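# Put heat sink on slip sheet in orange crate

## Task

Carry both the finned metal heat sink and the thin slip sheet lying beneath it into the orange crate that is currently empty. The sheet must end up lying flat on the crate's floor, with the heat sink resting on top of it and its fins pointing upward. Note that the heat sink is too wide for grip50, the smaller gripper. Afterwards, release everything, return every tool to the same stand slot it came from, and move the arm well away from the tools.

## Robot and tools

Robot: one 7-joint arm whose wrist ends in a tool changer. The changer has no fingers of its own. It picks up one of three tools from a stand: grip50 (small two-finger gripper, 50 mm max opening), grip85 (larger two-finger gripper, 85 mm max) and cup (suction). A locked tool is treated as part of the arm.

Frame: scene frame, origin on the table top under the arm base, +z up, +y to the left when facing along +x. Positions are in metres. Orientations are quaternions written w first (qw, qx, qy, qz). The reported position is the centre of the changer's flat face, with or without a tool, and may be slightly wrong at long reach. The face's own z axis points out of the arm. Tool points, in mm along the face axes: grip50 grip point (0, -25, 180); grip85 grip point (0, 0, 173) when closed, 13 mm closer to the face when fully open; cup rim centre (0, 0, 175). Both grippers close along the face's x axis.

Row format (used by execute_actions and move): one list of 15 numbers for the single arm, in this order: x, y, z, qw, qx, qy, qz, lock, grip50_position, grip50_force_limit, grip50_speed, grip85_position, grip85_force_limit, grip85_speed, cup_suction. The first seven are an absolute target pose for the changer face in the scene frame. The last eight are each in [-1, 1]. A target more than 0.6 m from the last reported position along any face axis is refused. Every control step the command is clipped to within 70 mm and 16 degrees of the measured pose, so far targets need several calls. Always resend the orientation you want; do not copy the drifted quaternion from a result.

Tool numbers: lock >0 locks, <0 unlocks, 0 keeps the last command (about 1 s either way). Gripper position: +1 fully open; grip50 pads meet near -0.65, grip85 near -0.8; -1 closes until stopped by an object (use -1 to grip and keep it there). force_limit: -1 gives about 20 N, +1 about 185 N (grip50) or 235 N (grip85). speed: -1 about 20 mm/s, +1 about 150 mm/s. cup_suction above 0.01 is on, 0.01 or less is off and vents. A gripper's commands only count while tool_id shows that tool and its readings are numbers, not n/a.

Tools (calls):
- execute_actions {actions, pictures}: actions is a list with one item or none. Empty list = just read state. {rows: [[15 numbers], ...], steps: up to 15} runs rows one per 1/30 s step, repeating the last row. {steps: n} alone waits until n steps (max 300) since the previous result, reply time included.
- move {target: one 15-number row, speed: 0.002 to 0.5 m/s, default 0.25}: straight path of the changer face to the absolute pose, 0.5 to 10 s; it does not avoid obstacles and can overshoot the speed. Its result adds a move: line (done, off_target, moving, held, fault) plus limits (paced = target clipped, held = checks blocked steps) and distance to target.
- wait {seconds: 0 to 10}: let time pass with no new command.
- zoom_image {camera: cam_high, cam_low or cam_wrist, region: [x0, y0, x1, y1] pixels, max 504x504}: close-up of the latest image. Images are cam_high 504x504, cam_low 504x504, cam_wrist 616x616.
- finished_scene {scene}: ends and grades the scene; irreversible.

Results: state line with face pose and velocities; tool_id; locked, unlocked, plate_near, in_stand, unlock_refused; grip50/grip85 object_status (0 moving, 1 stopped while opening, 2 stopped while closing = object held, 3 at target or pads met, also possible with thin objects) and position_measured (counts: ~3 open; grip50 opening ≈ (250 - counts) x 0.202 mm; grip85 78≈60 mm, 130≈40 mm, 180≈20 mm, 230 pads meet); cup_suction_measured (1 ≈ 75 kPa vacuum, ~0 means no seal) and cup_part_present (on at 0.50, off below 0.45). 'pose unreachable' and HELD mean the clearance check changed or dropped what you sent. 'Hand target' shows what the controller is driving toward.

Tool handling: to take a tool, put the face flat on its plate (within about 1 mm and 1 degree), with face -y toward the fork's open side; when plate_near is 1, lock +1 and wait for locked 1. The tool then initialises (readings n/a; grippers close then open, dropping anything between fingers). Lift 10 to 30 mm (about 20), slide at least 110 mm toward face -y out of the fork, then lift more. Return by the reverse path; when in_stand is 1, stay still, lock -1, wait for unlocked 1. Off the stand the tool cannot be unlocked. Forks: arms 40 to 70 mm each side of slot centre along face x, front ends 45 mm toward the open side, tops 18 mm below a hung plate's face; slots 180 mm apart. Changer is 63 mm wide; its contact block sticks out 46 mm on face -y, its lock motor 58 mm on face +y.

Suction: rim fully on a smooth flat area, away from edges and holes; the cup shortens up to 12 mm under vacuum. Release by setting down, turning suction off and rising 15 mm. Unlocking the cup drops its load.

Avoid: knocking anything off the table (fails the task), drops, slips, fast impacts and hard pressing. Contact torque at a joint's load limit (waist/shoulder 109, upper arm roll/elbow 56.9, forearm roll/wrist pitch/wrist roll 34.7 N m, load included) or 200 N external force stops the arm for 10 s. Holding loads heats motors: a warning at 65 °C, brakes at 80 °C. Objects may occasionally be nudged by outside pushes; recheck before grasping.

Each tool is called as name(argument=value, ...), one argument or row to a line, values as JSON.

## Session

execute_actions(
  actions=[],
)

Scene clock: 0.00 s of 12600.00 s.
end_effector_position=(+0.4429, +0.0095, +0.3910) locked=0 unlocked=1 plate_near=0 in_stand=0 unlock_refused=0 tool_id=none grip50_position_measured=n/a grip50_object_status=n/a grip85_position_measured=n/a grip85_object_status=n/a cup_suction_measured=n/a cup_part_present=n/a end_effector_quat_wxyz=(-0.003, +1.000, +0.009, -0.001) end_effector_velocity=(-0.000, -0.000, -0.000) end_effector_angular_velocity=(-0.000, +0.001, -0.001)
Joint positions: [ 0.213 -0.105  0.05   2.363 -0.006  0.906  0.269]
Joint velocities: [-0. -0.  0.  0.  0. -0.  0.]
Motor temperatures (°C, as the motors report them): [31 31 36 35 33 39 35]
Hand target: +0.443, +0.009, +0.391; -0.003, +1.000, +0.009, -0.001

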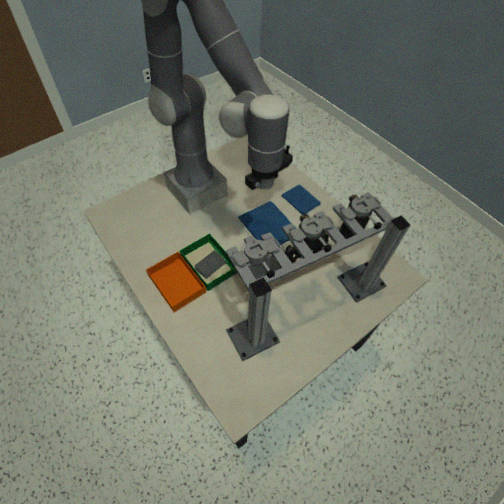

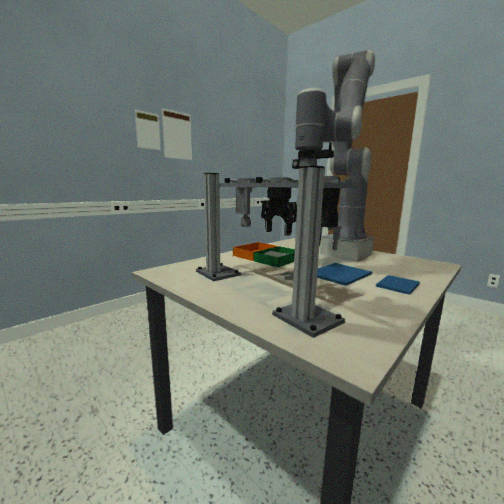

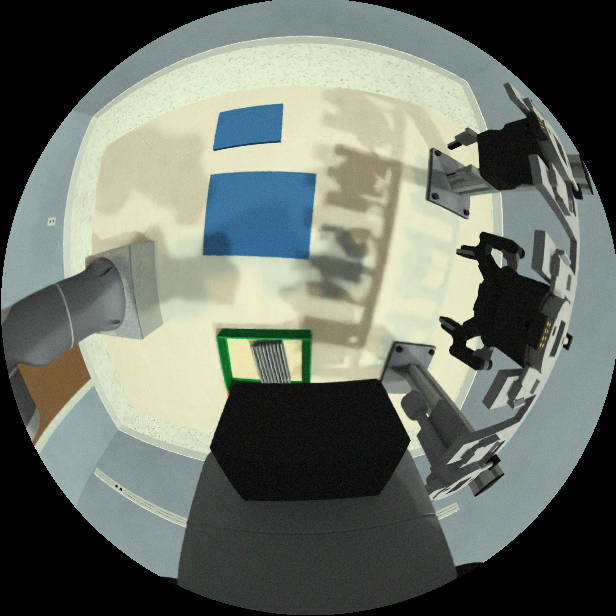

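zoom_image(
  camera="cam_high",
  region=[130, 170, 430, 370],
)

move(
  target=[0.45,0,0.42,0,0.7071,0.7071,0,0,1,0,0,1,0,0,0],
)

Region (130, 170, 430, 370) of cam_high's 504x504 image, scaled by 1.680, with more detail than that image has.

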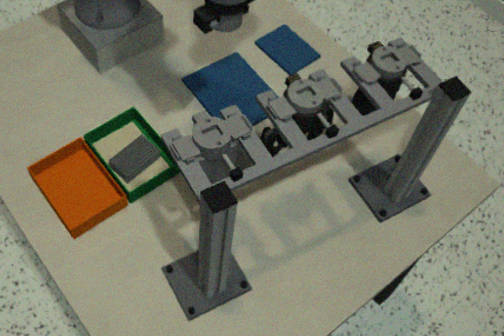

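Scene clock: 4.43 s of 12600.00 s.
end_effector_position=(+0.4499, -0.0001, +0.4201) locked=0 unlocked=1 plate_near=0 in_stand=0 unlock_refused=0 tool_id=none grip50_position_measured=n/a grip50_object_status=n/a grip85_position_measured=n/a grip85_object_status=n/a cup_suction_measured=n/a cup_part_present=n/a end_effector_quat_wxyz=(+0.000, +0.707, +0.707, -0.000) end_effector_velocity=(-0.000, -0.000, -0.000) end_effector_angular_velocity=(-0.000, +0.001, -0.000)
Joint positions: [ 0.135 -0.061  0.104  2.31  -0.017  0.808 -1.301]
Joint velocities: [-0.    -0.    -0.    -0.    -0.    -0.001 -0.   ]
Motor temperatures (°C, as the motors report them): [31 31 36 35 33 39 35]
Hand target: +0.450, -0.000, +0.420; +0.000, +0.707, +0.707, -0.000
Off the commanded pose: 0.000 m, 0 deg.
move: done

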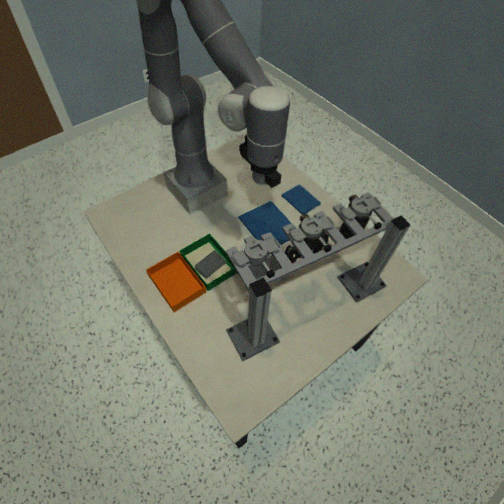

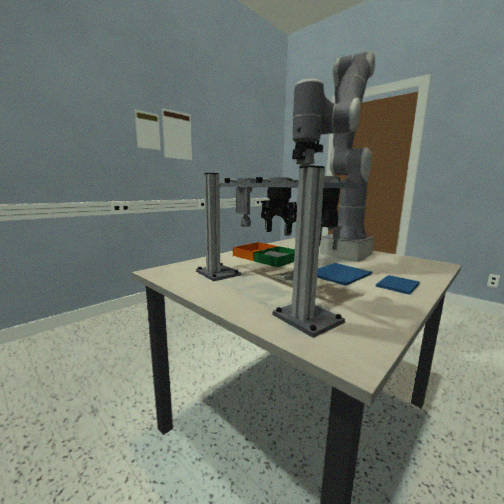

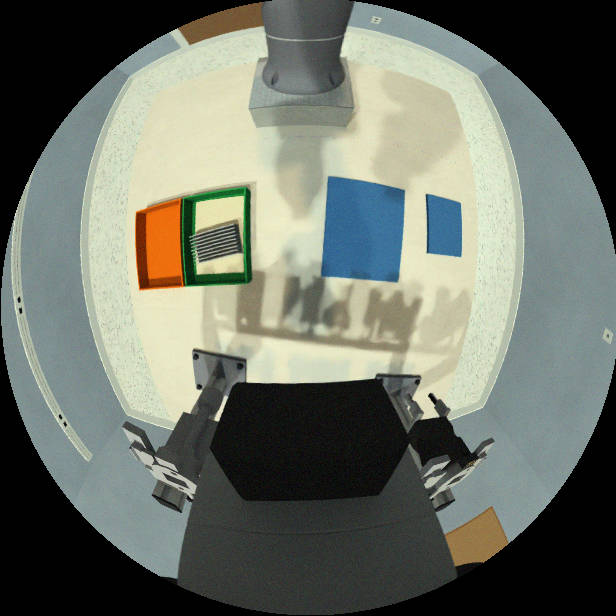

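move(
  target=[0.62,0,0.52,0,0.7071,0.7071,0,0,1,0,0,1,0,0,0],
)

Scene clock: 6.57 s of 12600.00 s.
end_effector_position=(+0.6195, +0.0004, +0.5206) locked=0 unlocked=1 plate_near=0 in_stand=0 unlock_refused=0 tool_id=none grip50_position_measured=n/a grip50_object_status=n/a grip85_position_measured=n/a grip85_object_status=n/a cup_suction_measured=n/a cup_part_present=n/a end_effector_quat_wxyz=(-0.000, +0.707, +0.707, +0.000) end_effector_velocity=(-0.000, +0.000, +0.001) end_effector_angular_velocity=(+0.000, -0.002, +0.000)
Joint positions: [ 0.152 -0.297  0.019  1.694 -0.011  0.429 -1.377]
Joint velocities: [ 0.     0.002  0.    -0.    -0.    -0.    -0.   ]
Motor temperatures (°C, as the motors report them): [31 31 36 35 33 39 35]
Hand target: +0.619, +0.000, +0.521; -0.000, +0.707, +0.707, +0.000
Off the commanded pose: 0.001 m, 0 deg.
move: done

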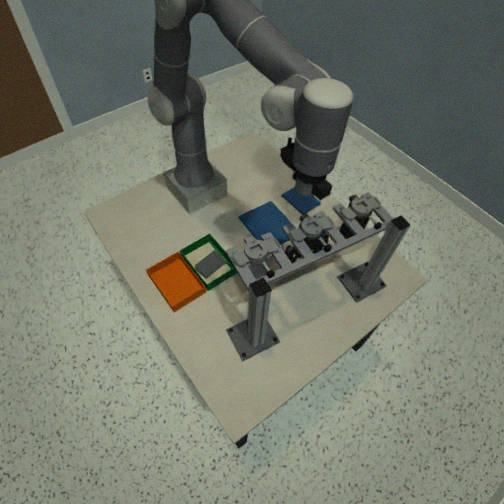

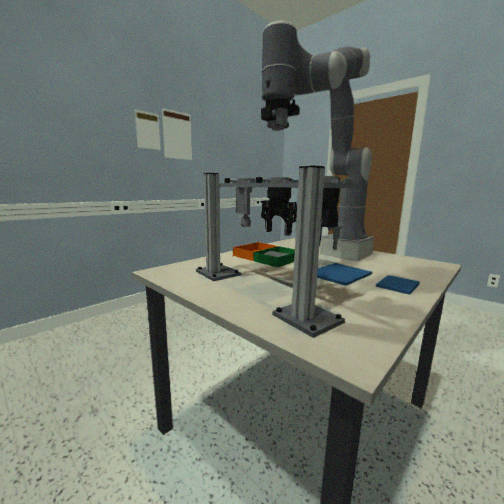

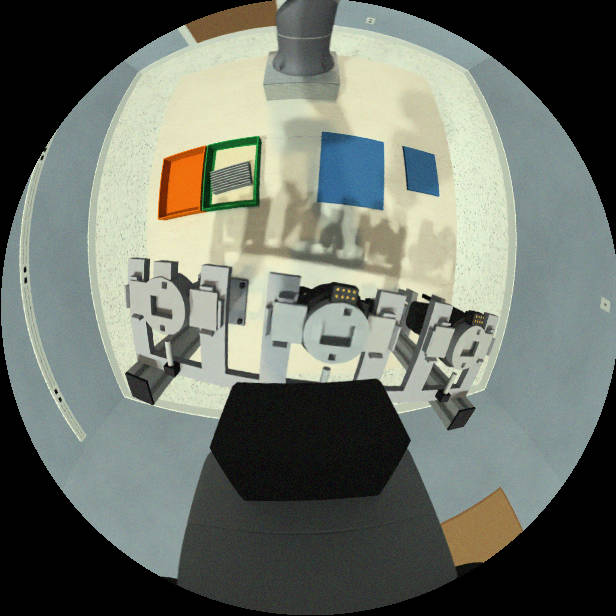

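move(
  target=[0.60,0.02,0.46,0,0.753,0.658,0,0,1,0,0,1,0,0,0],
)

Scene clock: 8.73 s of 12600.00 s.
end_effector_position=(+0.6002, +0.0201, +0.4598) locked=0 unlocked=1 plate_near=0 in_stand=0 unlock_refused=0 tool_id=none grip50_position_measured=n/a grip50_object_status=n/a grip85_position_measured=n/a grip85_object_status=n/a cup_suction_measured=n/a cup_part_present=n/a end_effector_quat_wxyz=(-0.000, +0.753, +0.658, +0.000) end_effector_velocity=(-0.000, -0.001, -0.000) end_effector_angular_velocity=(+0.000, +0.001, -0.002)
Joint positions: [ 0.189 -0.322  0.021  1.836 -0.013  0.595 -1.201]
Joint velocities: [-0.001 -0.    -0.    -0.     0.    -0.001  0.   ]
Motor temperatures (°C, as the motors report them): [31 31 36 35 33 39 35]
Hand target: +0.600, +0.020, +0.460; -0.000, +0.753, +0.658, +0.000
Off the commanded pose: 0.000 m, 0 deg.
move: done

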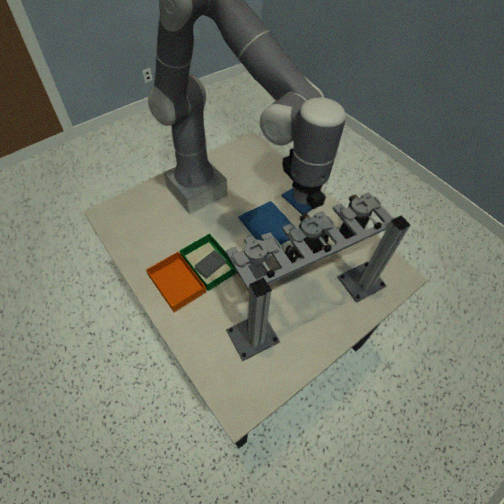

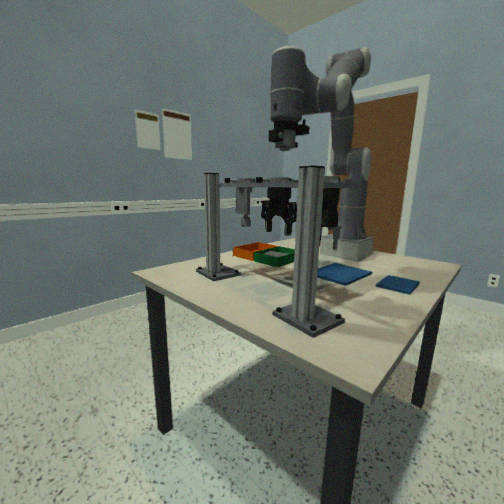

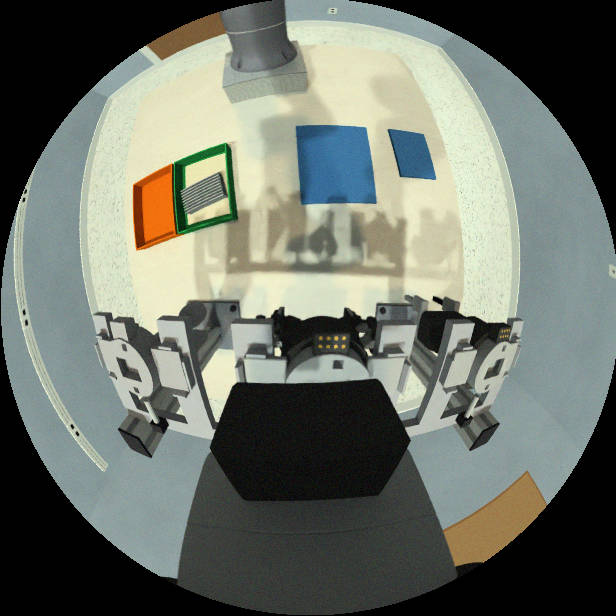

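zoom_image(
  camera="cam_wrist",
  region=[80, 280, 540, 480],
)

Region (80, 280, 540, 480) of cam_wrist's 616x616 image, scaled by 1.096, with more detail than that image has; it fills the top 219 rows of this view, and the rest is white.

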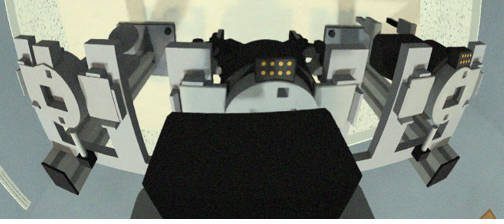

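move(
  target=[0.602,0.035,0.41,0,0.753,0.658,0,0,1,0,0,1,0,0,0],
  speed=0.1,
)

Scene clock: 10.87 s of 12600.00 s.
end_effector_position=(+0.6021, +0.0351, +0.4098) locked=0 unlocked=1 plate_near=0 in_stand=0 unlock_refused=0 tool_id=none grip50_position_measured=n/a grip50_object_status=n/a grip85_position_measured=n/a grip85_object_status=n/a cup_suction_measured=n/a cup_part_present=n/a end_effector_quat_wxyz=(-0.000, +0.753, +0.658, -0.000) end_effector_velocity=(+0.000, -0.000, +0.000) end_effector_angular_velocity=(+0.000, -0.001, -0.000)
Joint positions: [ 0.211 -0.4    0.022  1.876 -0.018  0.713 -1.174]
Joint velocities: [-0.  0. -0. -0.  0.  0. -0.]
Motor temperatures (°C, as the motors report them): [31 31 36 35 33 39 35]
Hand target: +0.602, +0.035, +0.410; -0.000, +0.753, +0.658, +0.000
Off the commanded pose: 0.000 m, 0 deg.
move: done

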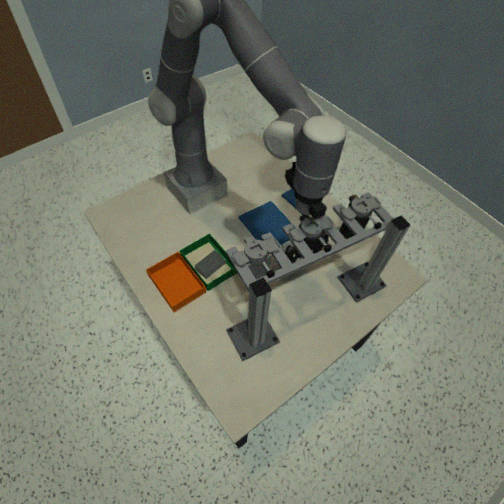

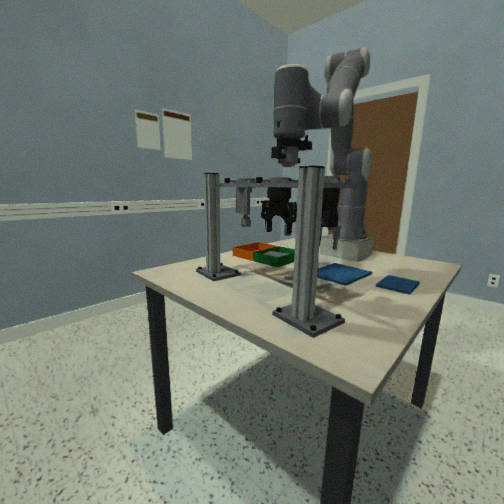

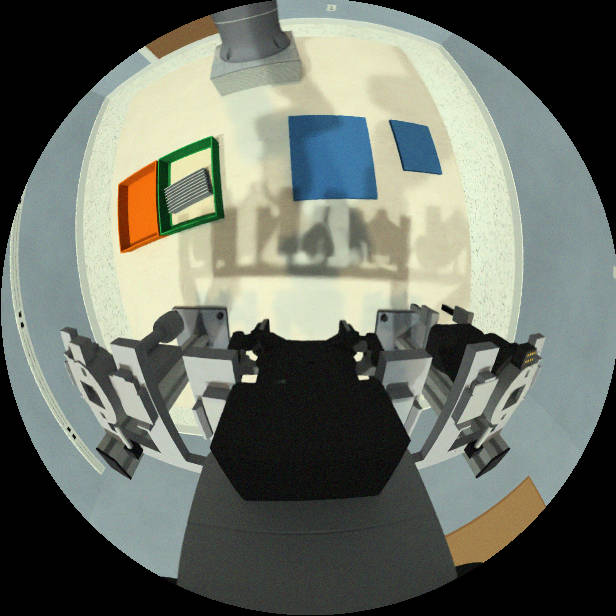

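zoom_image(
  camera="cam_low",
  region=[200, 100, 380, 260],
)

zoom_image(
  camera="cam_high",
  region=[220, 130, 420, 300],
)

Region (200, 100, 380, 260) of cam_low's 504x504 image, scaled by 2.800, with more detail than that image has.

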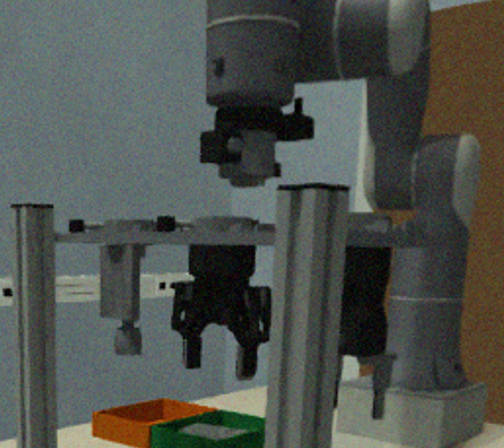

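Region (220, 130, 420, 300) of cam_high's 504x504 image, scaled by 2.520, with more detail than that image has; it fills the top 428 rows of this view, and the rest is white.

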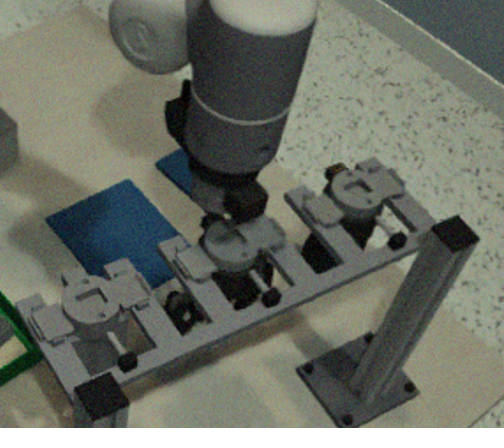

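move(
  target=[0.602,0.035,0.375,0,0.753,0.658,0,0,1,0,0,1,0,0,0],
  speed=0.05,
)

zoom_image(
  camera="cam_low",
  region=[230, 120, 350, 220],
)

zoom_image(
  camera="cam_high",
  region=[260, 170, 380, 270],
)

Scene clock: 13.10 s of 12600.00 s.
end_effector_position=(+0.6023, +0.0351, +0.3752) locked=0 unlocked=1 plate_near=0 in_stand=0 unlock_refused=0 tool_id=none grip50_position_measured=n/a grip50_object_status=n/a grip85_position_measured=n/a grip85_object_status=n/a cup_suction_measured=n/a cup_part_present=n/a end_effector_quat_wxyz=(+0.000, +0.753, +0.658, +0.000) end_effector_velocity=(-0.000, +0.000, +0.000) end_effector_angular_velocity=(+0.000, -0.000, +0.001)
Joint positions: [ 0.213 -0.458  0.019  1.9   -0.019  0.796 -1.174]
Joint velocities: [ 0.  0.  0.  0. -0.  0. -0.]
Motor temperatures (°C, as the motors report them): [31 31 36 35 33 39 35]
Hand target: +0.602, +0.035, +0.375; -0.000, +0.753, +0.658, +0.000
Off the commanded pose: 0.000 m, 0 deg.
move: done

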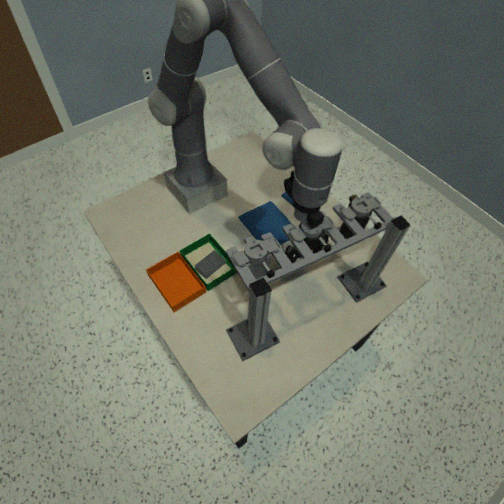

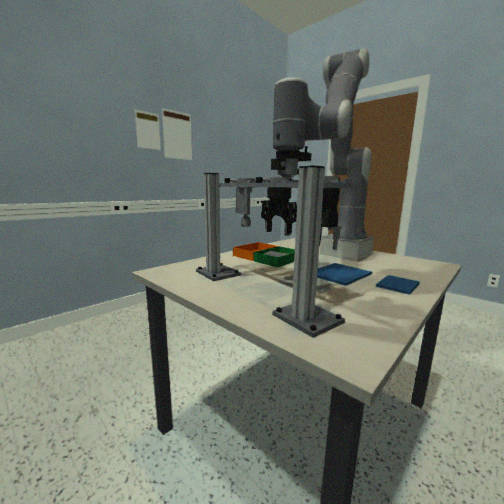

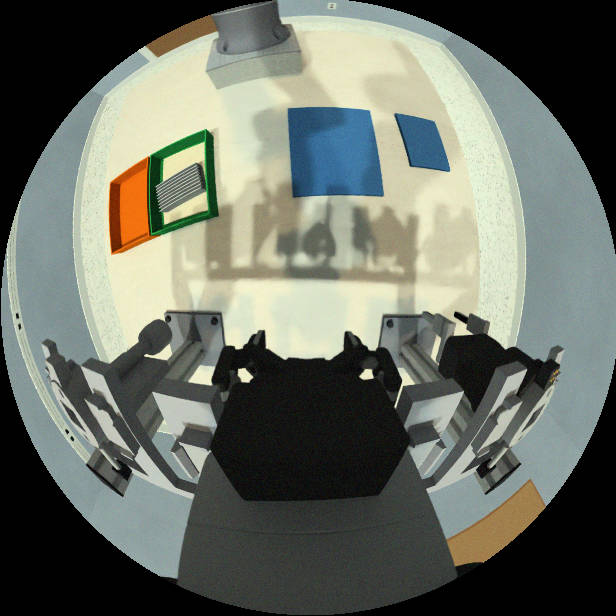

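Region (230, 120, 350, 220) of cam_low's 504x504 image, scaled by 4.200, with more detail than that image has.

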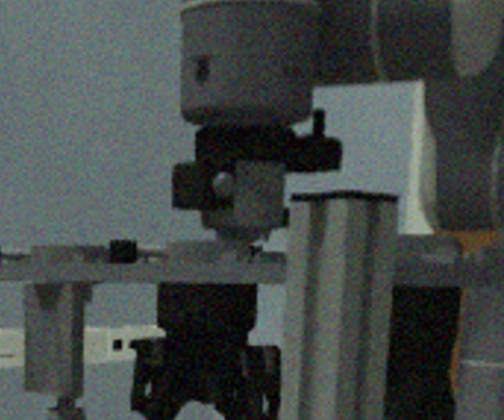

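Region (260, 170, 380, 270) of cam_high's 504x504 image, scaled by 4.200, with more detail than that image has.

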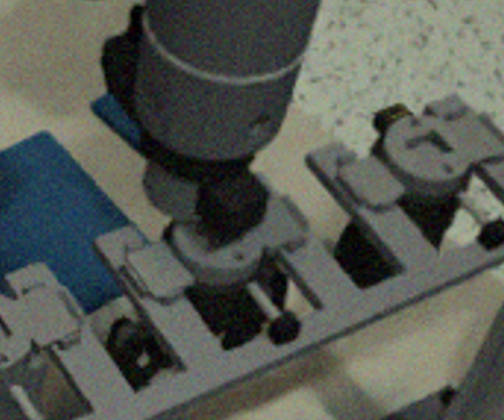

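move(
  target=[0.622,0.032,0.375,0,0.753,0.658,0,0,1,0,0,1,0,0,0],
  speed=0.05,
)

zoom_image(
  camera="cam_low",
  region=[230, 120, 350, 220],
)

zoom_image(
  camera="cam_high",
  region=[260, 170, 380, 270],
)

Scene clock: 15.47 s of 12600.00 s.
end_effector_position=(+0.6222, +0.0320, +0.3753) locked=0 unlocked=1 plate_near=0 in_stand=0 unlock_refused=0 tool_id=none grip50_position_measured=n/a grip50_object_status=n/a grip85_position_measured=n/a grip85_object_status=n/a cup_suction_measured=n/a cup_part_present=n/a end_effector_quat_wxyz=(+0.000, +0.753, +0.658, +0.000) end_effector_velocity=(-0.000, -0.000, -0.000) end_effector_angular_velocity=(-0.000, +0.000, -0.000)
Joint positions: [ 0.203 -0.496  0.016  1.835 -0.018  0.768 -1.188]
Joint velocities: [-0. -0.  0.  0. -0. -0.  0.]
Motor temperatures (°C, as the motors report them): [31 31 36 35 33 39 35]
Hand target: +0.622, +0.032, +0.375; -0.000, +0.753, +0.658, +0.000
Off the commanded pose: 0.000 m, 0 deg.
move: done

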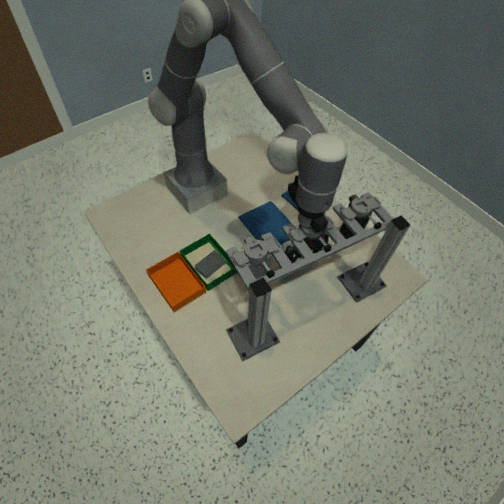

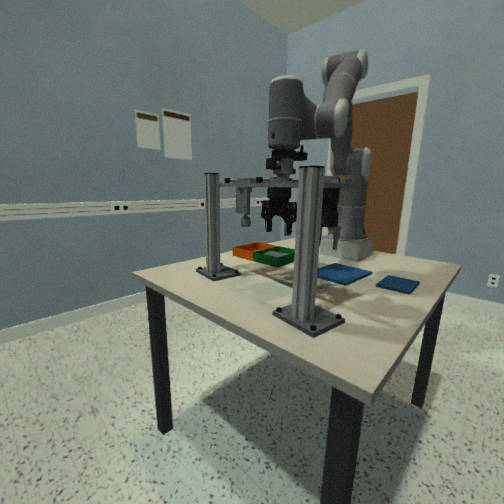

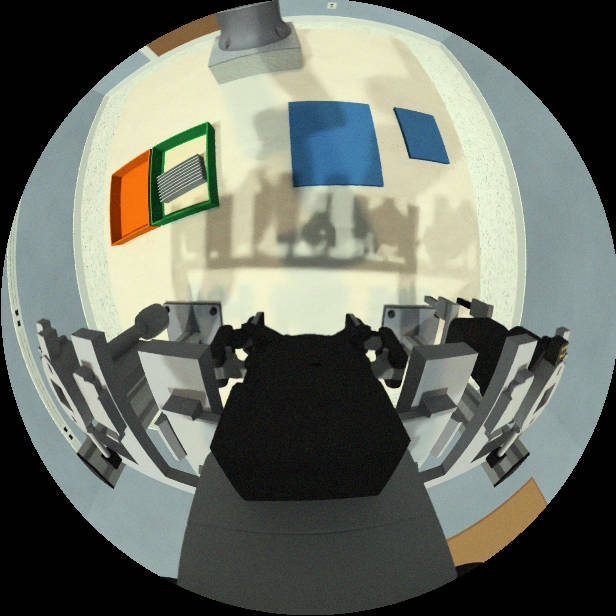

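Region (230, 120, 350, 220) of cam_low's 504x504 image, scaled by 4.200, with more detail than that image has.

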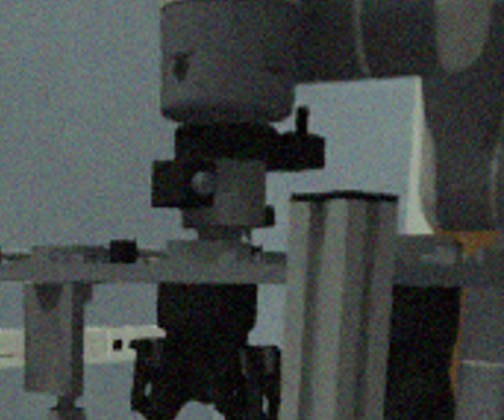

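Region (260, 170, 380, 270) of cam_high's 504x504 image, scaled by 4.200, with more detail than that image has.

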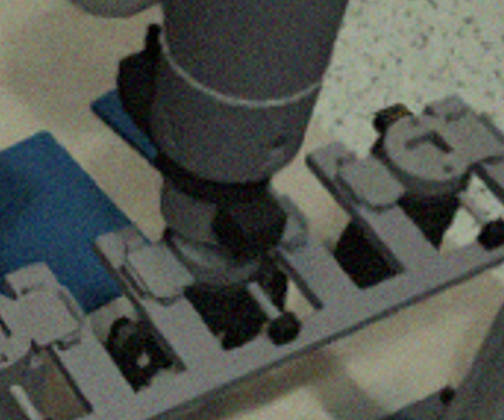

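move(
  target=[0.629,0.031,0.362,0,0.753,0.658,0,0,1,0,0,1,0,0,0],
  speed=0.02,
)

zoom_image(
  camera="cam_low",
  region=[230, 120, 350, 220],
)

zoom_image(
  camera="cam_high",
  region=[260, 170, 380, 270],
)

Scene clock: 17.17 s of 12600.00 s.
end_effector_position=(+0.6346, +0.0315, +0.3703) locked=0 unlocked=1 plate_near=0 in_stand=0 unlock_refused=0 tool_id=none grip50_position_measured=n/a grip50_object_status=n/a grip85_position_measured=n/a grip85_object_status=n/a cup_suction_measured=n/a cup_part_present=n/a end_effector_quat_wxyz=(+0.006, +0.753, +0.658, +0.009) end_effector_velocity=(+0.000, +0.000, +0.000) end_effector_angular_velocity=(+0.000, -0.000, -0.000)
Joint positions: [ 0.195 -0.525  0.019  1.81  -0.025  0.795 -1.189]
Joint velocities: [-0.009 -0.001  0.01  -0.    -0.007  0.001  0.005]
Motor temperatures (°C, as the motors report them): [31 31 36 35 33 39 35]
Hand target: +0.629, +0.031, +0.362; +0.000, +0.753, +0.658, +0.000
Off the commanded pose: 0.010 m, 1 deg.
move: off_target

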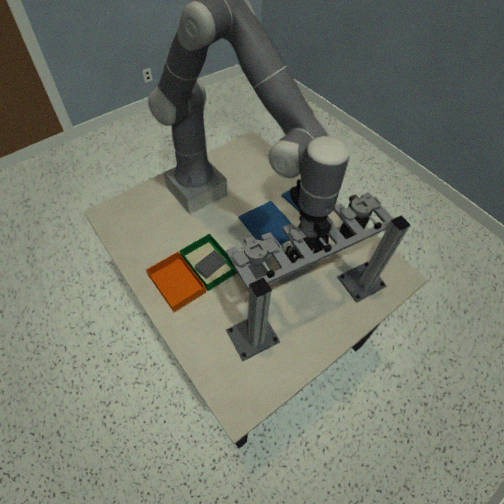

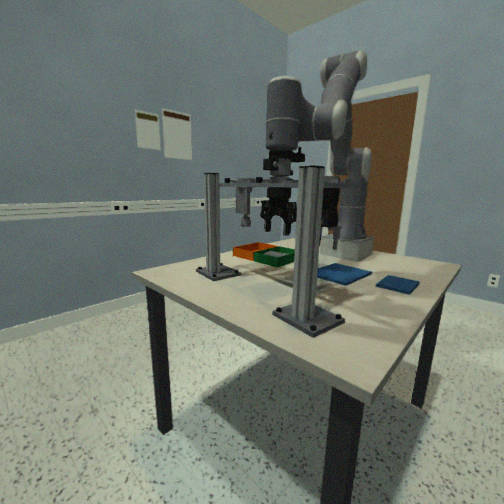

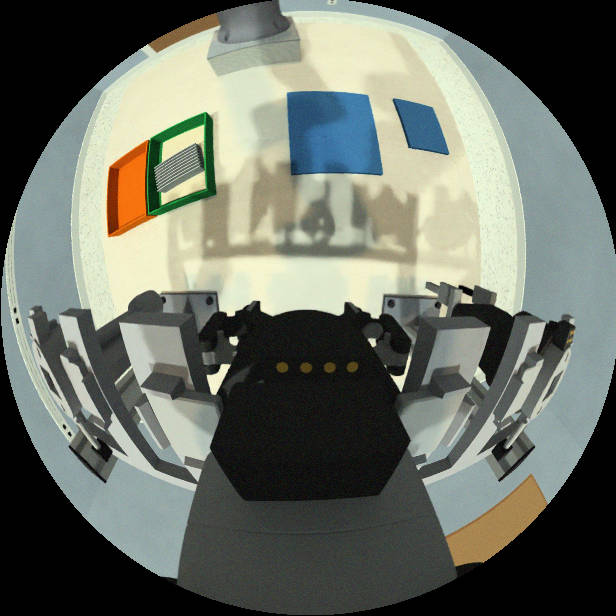

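Region (230, 120, 350, 220) of cam_low's 504x504 image, scaled by 4.200, with more detail than that image has.

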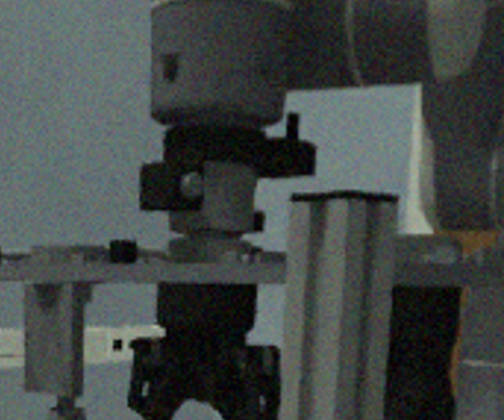

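Region (260, 170, 380, 270) of cam_high's 504x504 image, scaled by 4.200, with more detail than that image has.

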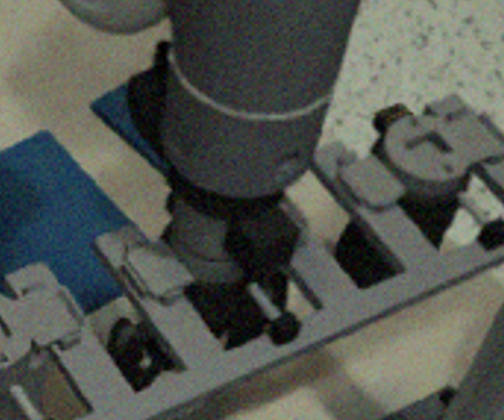

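move(
  target=[0.638,0.032,0.364,0,0.753,0.658,0,0,1,0,0,1,0,0,0],
  speed=0.01,
)

Scene clock: 20.37 s of 12600.00 s.
end_effector_position=(+0.6386, +0.0318, +0.3653) locked=0 unlocked=1 plate_near=0 in_stand=1 unlock_refused=0 tool_id=none grip50_position_measured=n/a grip50_object_status=n/a grip85_position_measured=n/a grip85_object_status=n/a cup_suction_measured=n/a cup_part_present=n/a end_effector_quat_wxyz=(+0.001, +0.753, +0.658, +0.001) end_effector_velocity=(+0.000, -0.000, +0.000) end_effector_angular_velocity=(-0.000, -0.000, -0.001)
Joint positions: [ 0.192 -0.544  0.021  1.786 -0.023  0.77  -1.19 ]
Joint velocities: [-0.    -0.    -0.     0.    -0.     0.001  0.   ]
Motor temperatures (°C, as the motors report them): [31 31 36 35 33 39 35]
Hand target: +0.638, +0.032, +0.364; +0.000, +0.753, +0.658, -0.000
Off the commanded pose: 0.001 m, 0 deg.
move: done

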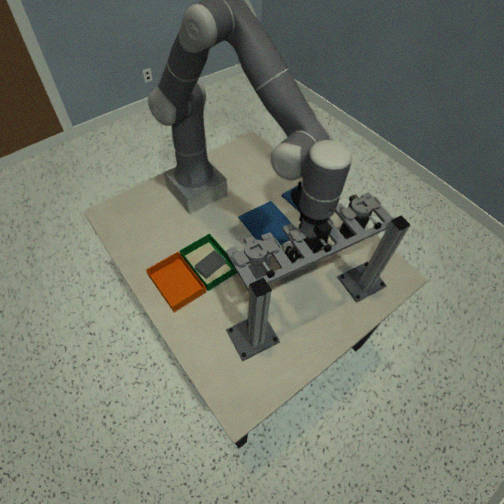

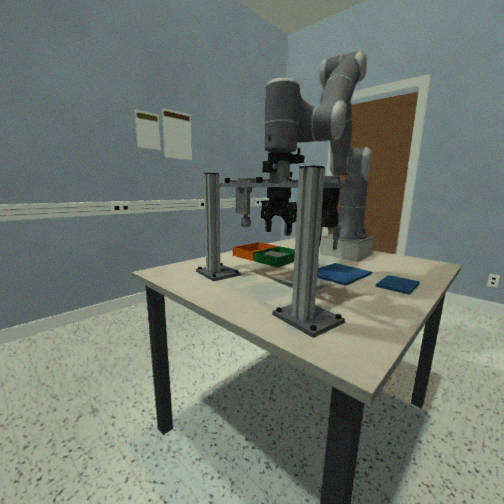

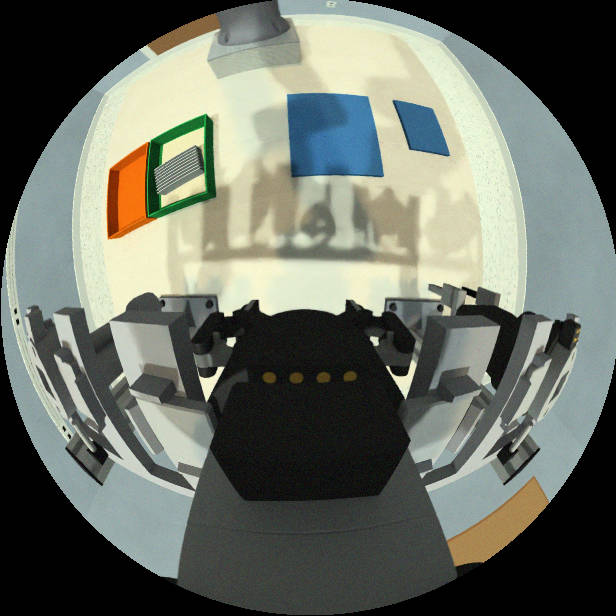

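Close: in_stand=1. A little lower.

move(
  target=[0.6388,0.0318,0.361,0,0.753,0.658,0,0,1,0,0,1,0,0,0],
  speed=0.01,
)

Scene clock: 21.40 s of 12600.00 s.
end_effector_position=(+0.6391, +0.0318, +0.3648) locked=0 unlocked=1 plate_near=0 in_stand=1 unlock_refused=0 tool_id=none grip50_position_measured=n/a grip50_object_status=n/a grip85_position_measured=n/a grip85_object_status=n/a cup_suction_measured=n/a cup_part_present=n/a end_effector_quat_wxyz=(+0.001, +0.754, +0.657, +0.002) end_effector_velocity=(+0.000, +0.001, +0.000) end_effector_angular_velocity=(+0.000, -0.001, +0.001)
Joint positions: [ 0.192 -0.546  0.021  1.785 -0.021  0.773 -1.189]
Joint velocities: [ 0.001  0.     0.    -0.     0.     0.    -0.   ]
Motor temperatures (°C, as the motors report them): [31 31 36 35 33 39 35]
Hand target: +0.639, +0.032, +0.361; -0.000, +0.753, +0.658, -0.000
Off the commanded pose: 0.004 m, 0 deg.
move: off_target

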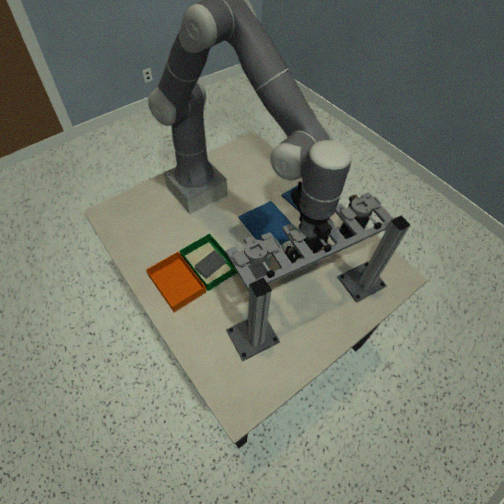

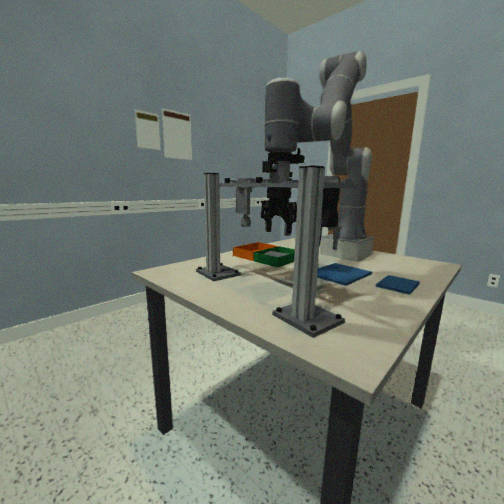

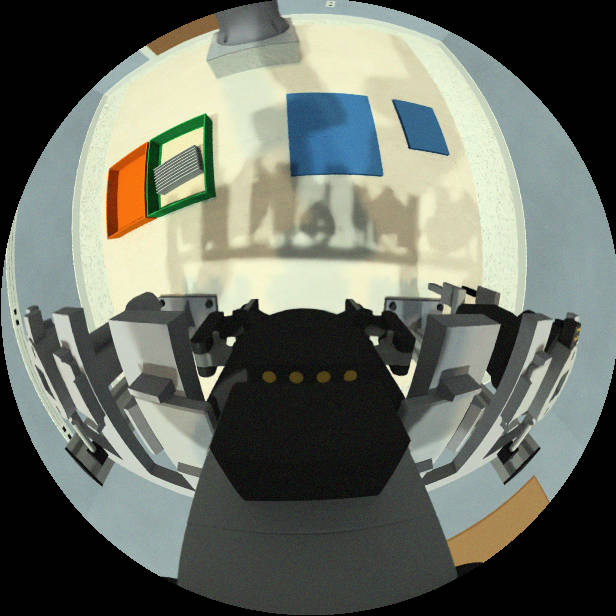

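move(
  target=[0.6405,0.0316,0.361,0,0.754,0.657,0,0,1,0,0,1,0,0,0],
  speed=0.01,
)

Scene clock: 22.83 s of 12600.00 s.
end_effector_position=(+0.6401, +0.0319, +0.3653) locked=0 unlocked=1 plate_near=0 in_stand=1 unlock_refused=0 tool_id=none grip50_position_measured=n/a grip50_object_status=n/a grip85_position_measured=n/a grip85_object_status=n/a cup_suction_measured=n/a cup_part_present=n/a end_effector_quat_wxyz=(+0.000, +0.755, +0.655, +0.002) end_effector_velocity=(-0.000, -0.000, -0.000) end_effector_angular_velocity=(+0.000, +0.000, -0.000)
Joint positions: [ 0.192 -0.547  0.021  1.781 -0.02   0.769 -1.187]
Joint velocities: [ 0. -0. -0. -0.  0. -0. -0.]
Motor temperatures (°C, as the motors report them): [31 31 36 35 33 39 35]
Hand target: +0.640, +0.032, +0.361; -0.000, +0.754, +0.657, -0.000
Off the commanded pose: 0.004 m, 0 deg.
move: off_target

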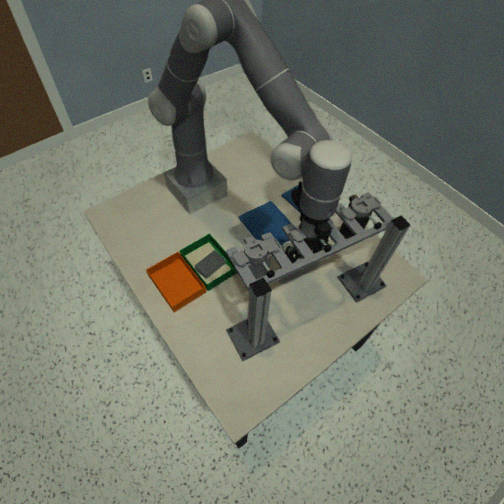

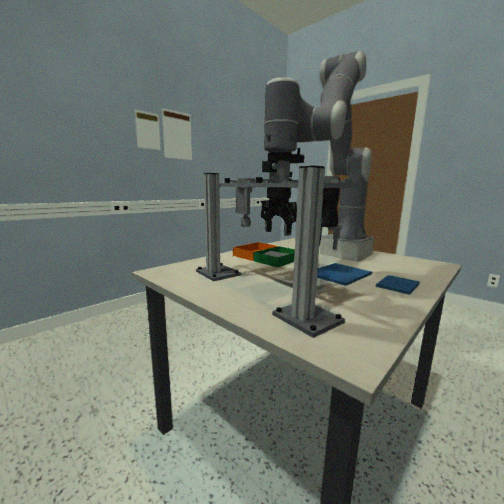

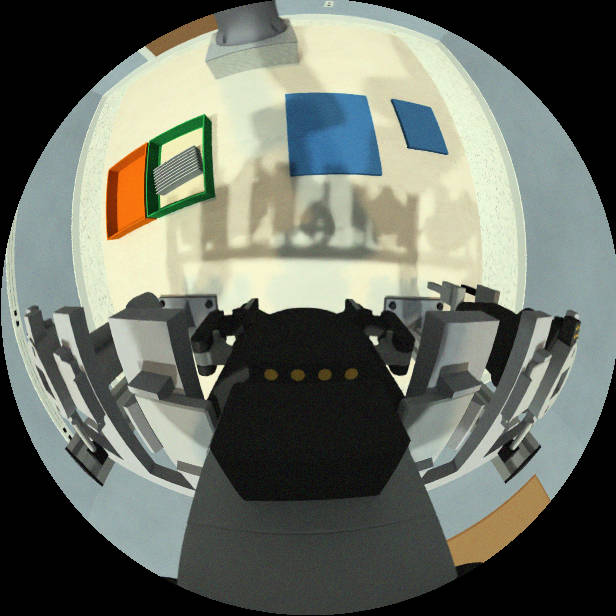

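move(
  target=[0.6395,0.0319,0.361,0.0,0.759,0.651,0.001,0,1,0,0,1,0,0,0],
  speed=0.01,
)

Scene clock: 23.97 s of 12600.00 s.
end_effector_position=(+0.6400, +0.0321, +0.3648) locked=0 unlocked=1 plate_near=0 in_stand=1 unlock_refused=0 tool_id=none grip50_position_measured=n/a grip50_object_status=n/a grip85_position_measured=n/a grip85_object_status=n/a cup_suction_measured=n/a cup_part_present=n/a end_effector_quat_wxyz=(+0.001, +0.760, +0.650, +0.003) end_effector_velocity=(-0.000, -0.000, +0.000) end_effector_angular_velocity=(-0.000, +0.000, -0.000)
Joint positions: [ 0.194 -0.547  0.02   1.783 -0.019  0.775 -1.174]
Joint velocities: [-0.     0.     0.    -0.    -0.    -0.001  0.   ]
Motor temperatures (°C, as the motors report them): [31 31 36 35 33 39 35]
Hand target: +0.639, +0.032, +0.361; -0.000, +0.759, +0.651, +0.001
Off the commanded pose: 0.004 m, 0 deg.
move: off_target

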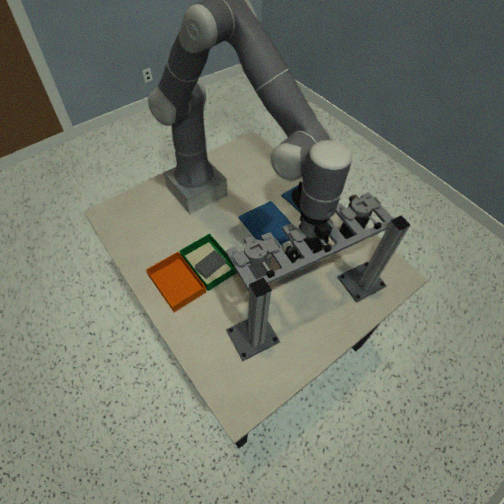

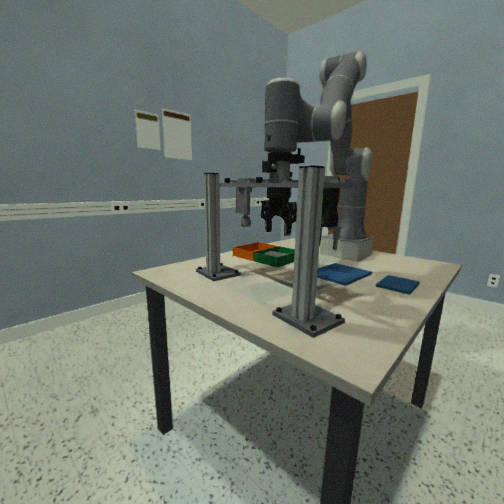

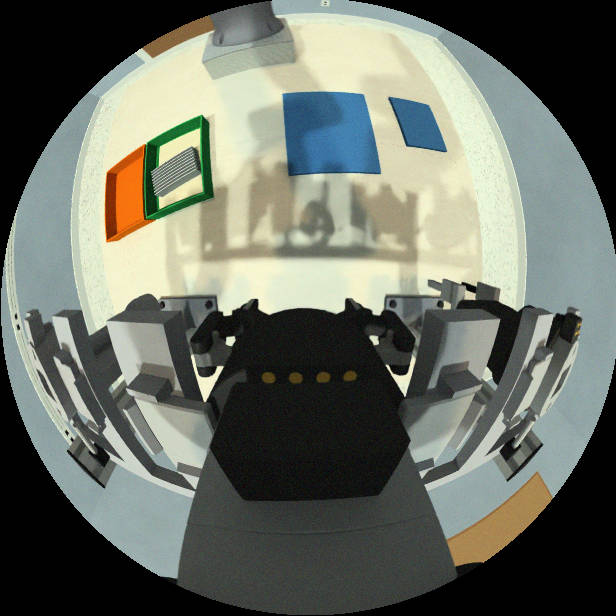

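move(
  target=[0.640,0.0325,0.361,0.003,0.759,0.651,0.008,0,1,0,0,1,0,0,0],
  speed=0.01,
)

Scene clock: 25.30 s of 12600.00 s.
end_effector_position=(+0.6400, +0.0323, +0.3646) locked=0 unlocked=1 plate_near=1 in_stand=1 unlock_refused=0 tool_id=none grip50_position_measured=n/a grip50_object_status=n/a grip85_position_measured=n/a grip85_object_status=n/a cup_suction_measured=n/a cup_part_present=n/a end_effector_quat_wxyz=(+0.003, +0.760, +0.650, +0.010) end_effector_velocity=(-0.000, +0.000, +0.000) end_effector_angular_velocity=(+0.000, -0.000, +0.000)
Joint positions: [ 0.194 -0.546  0.02   1.791 -0.017  0.795 -1.173]
Joint velocities: [-0.  0.  0.  0. -0.  0. -0.]
Motor temperatures (°C, as the motors report them): [31 31 36 35 33 39 35]
Hand target: +0.640, +0.032, +0.361; +0.003, +0.759, +0.651, +0.008
Off the commanded pose: 0.004 m, 0 deg.
move: off_target

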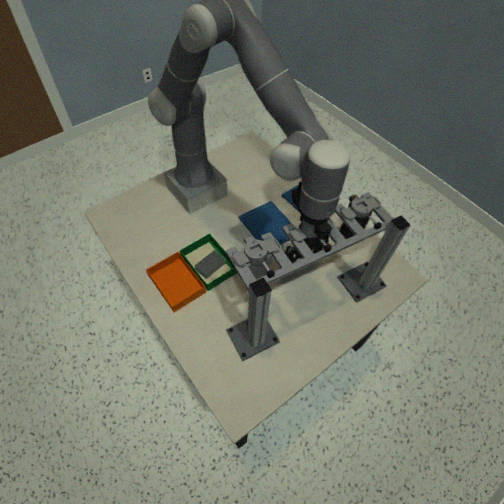

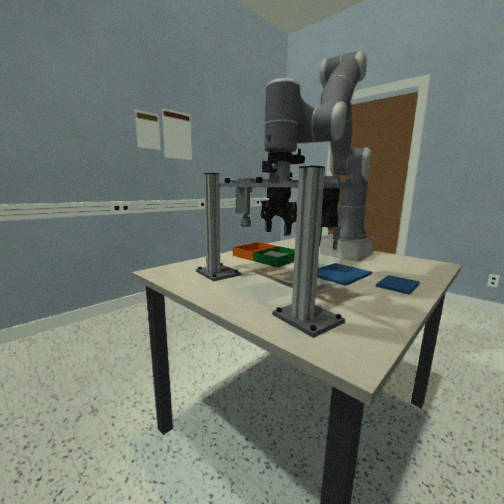

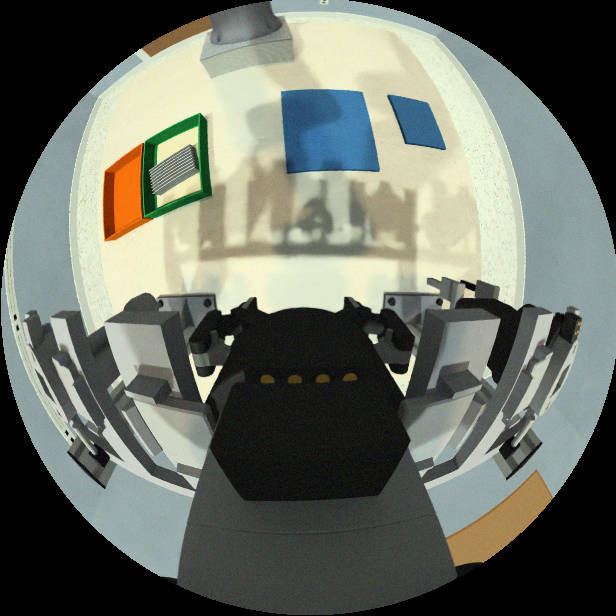

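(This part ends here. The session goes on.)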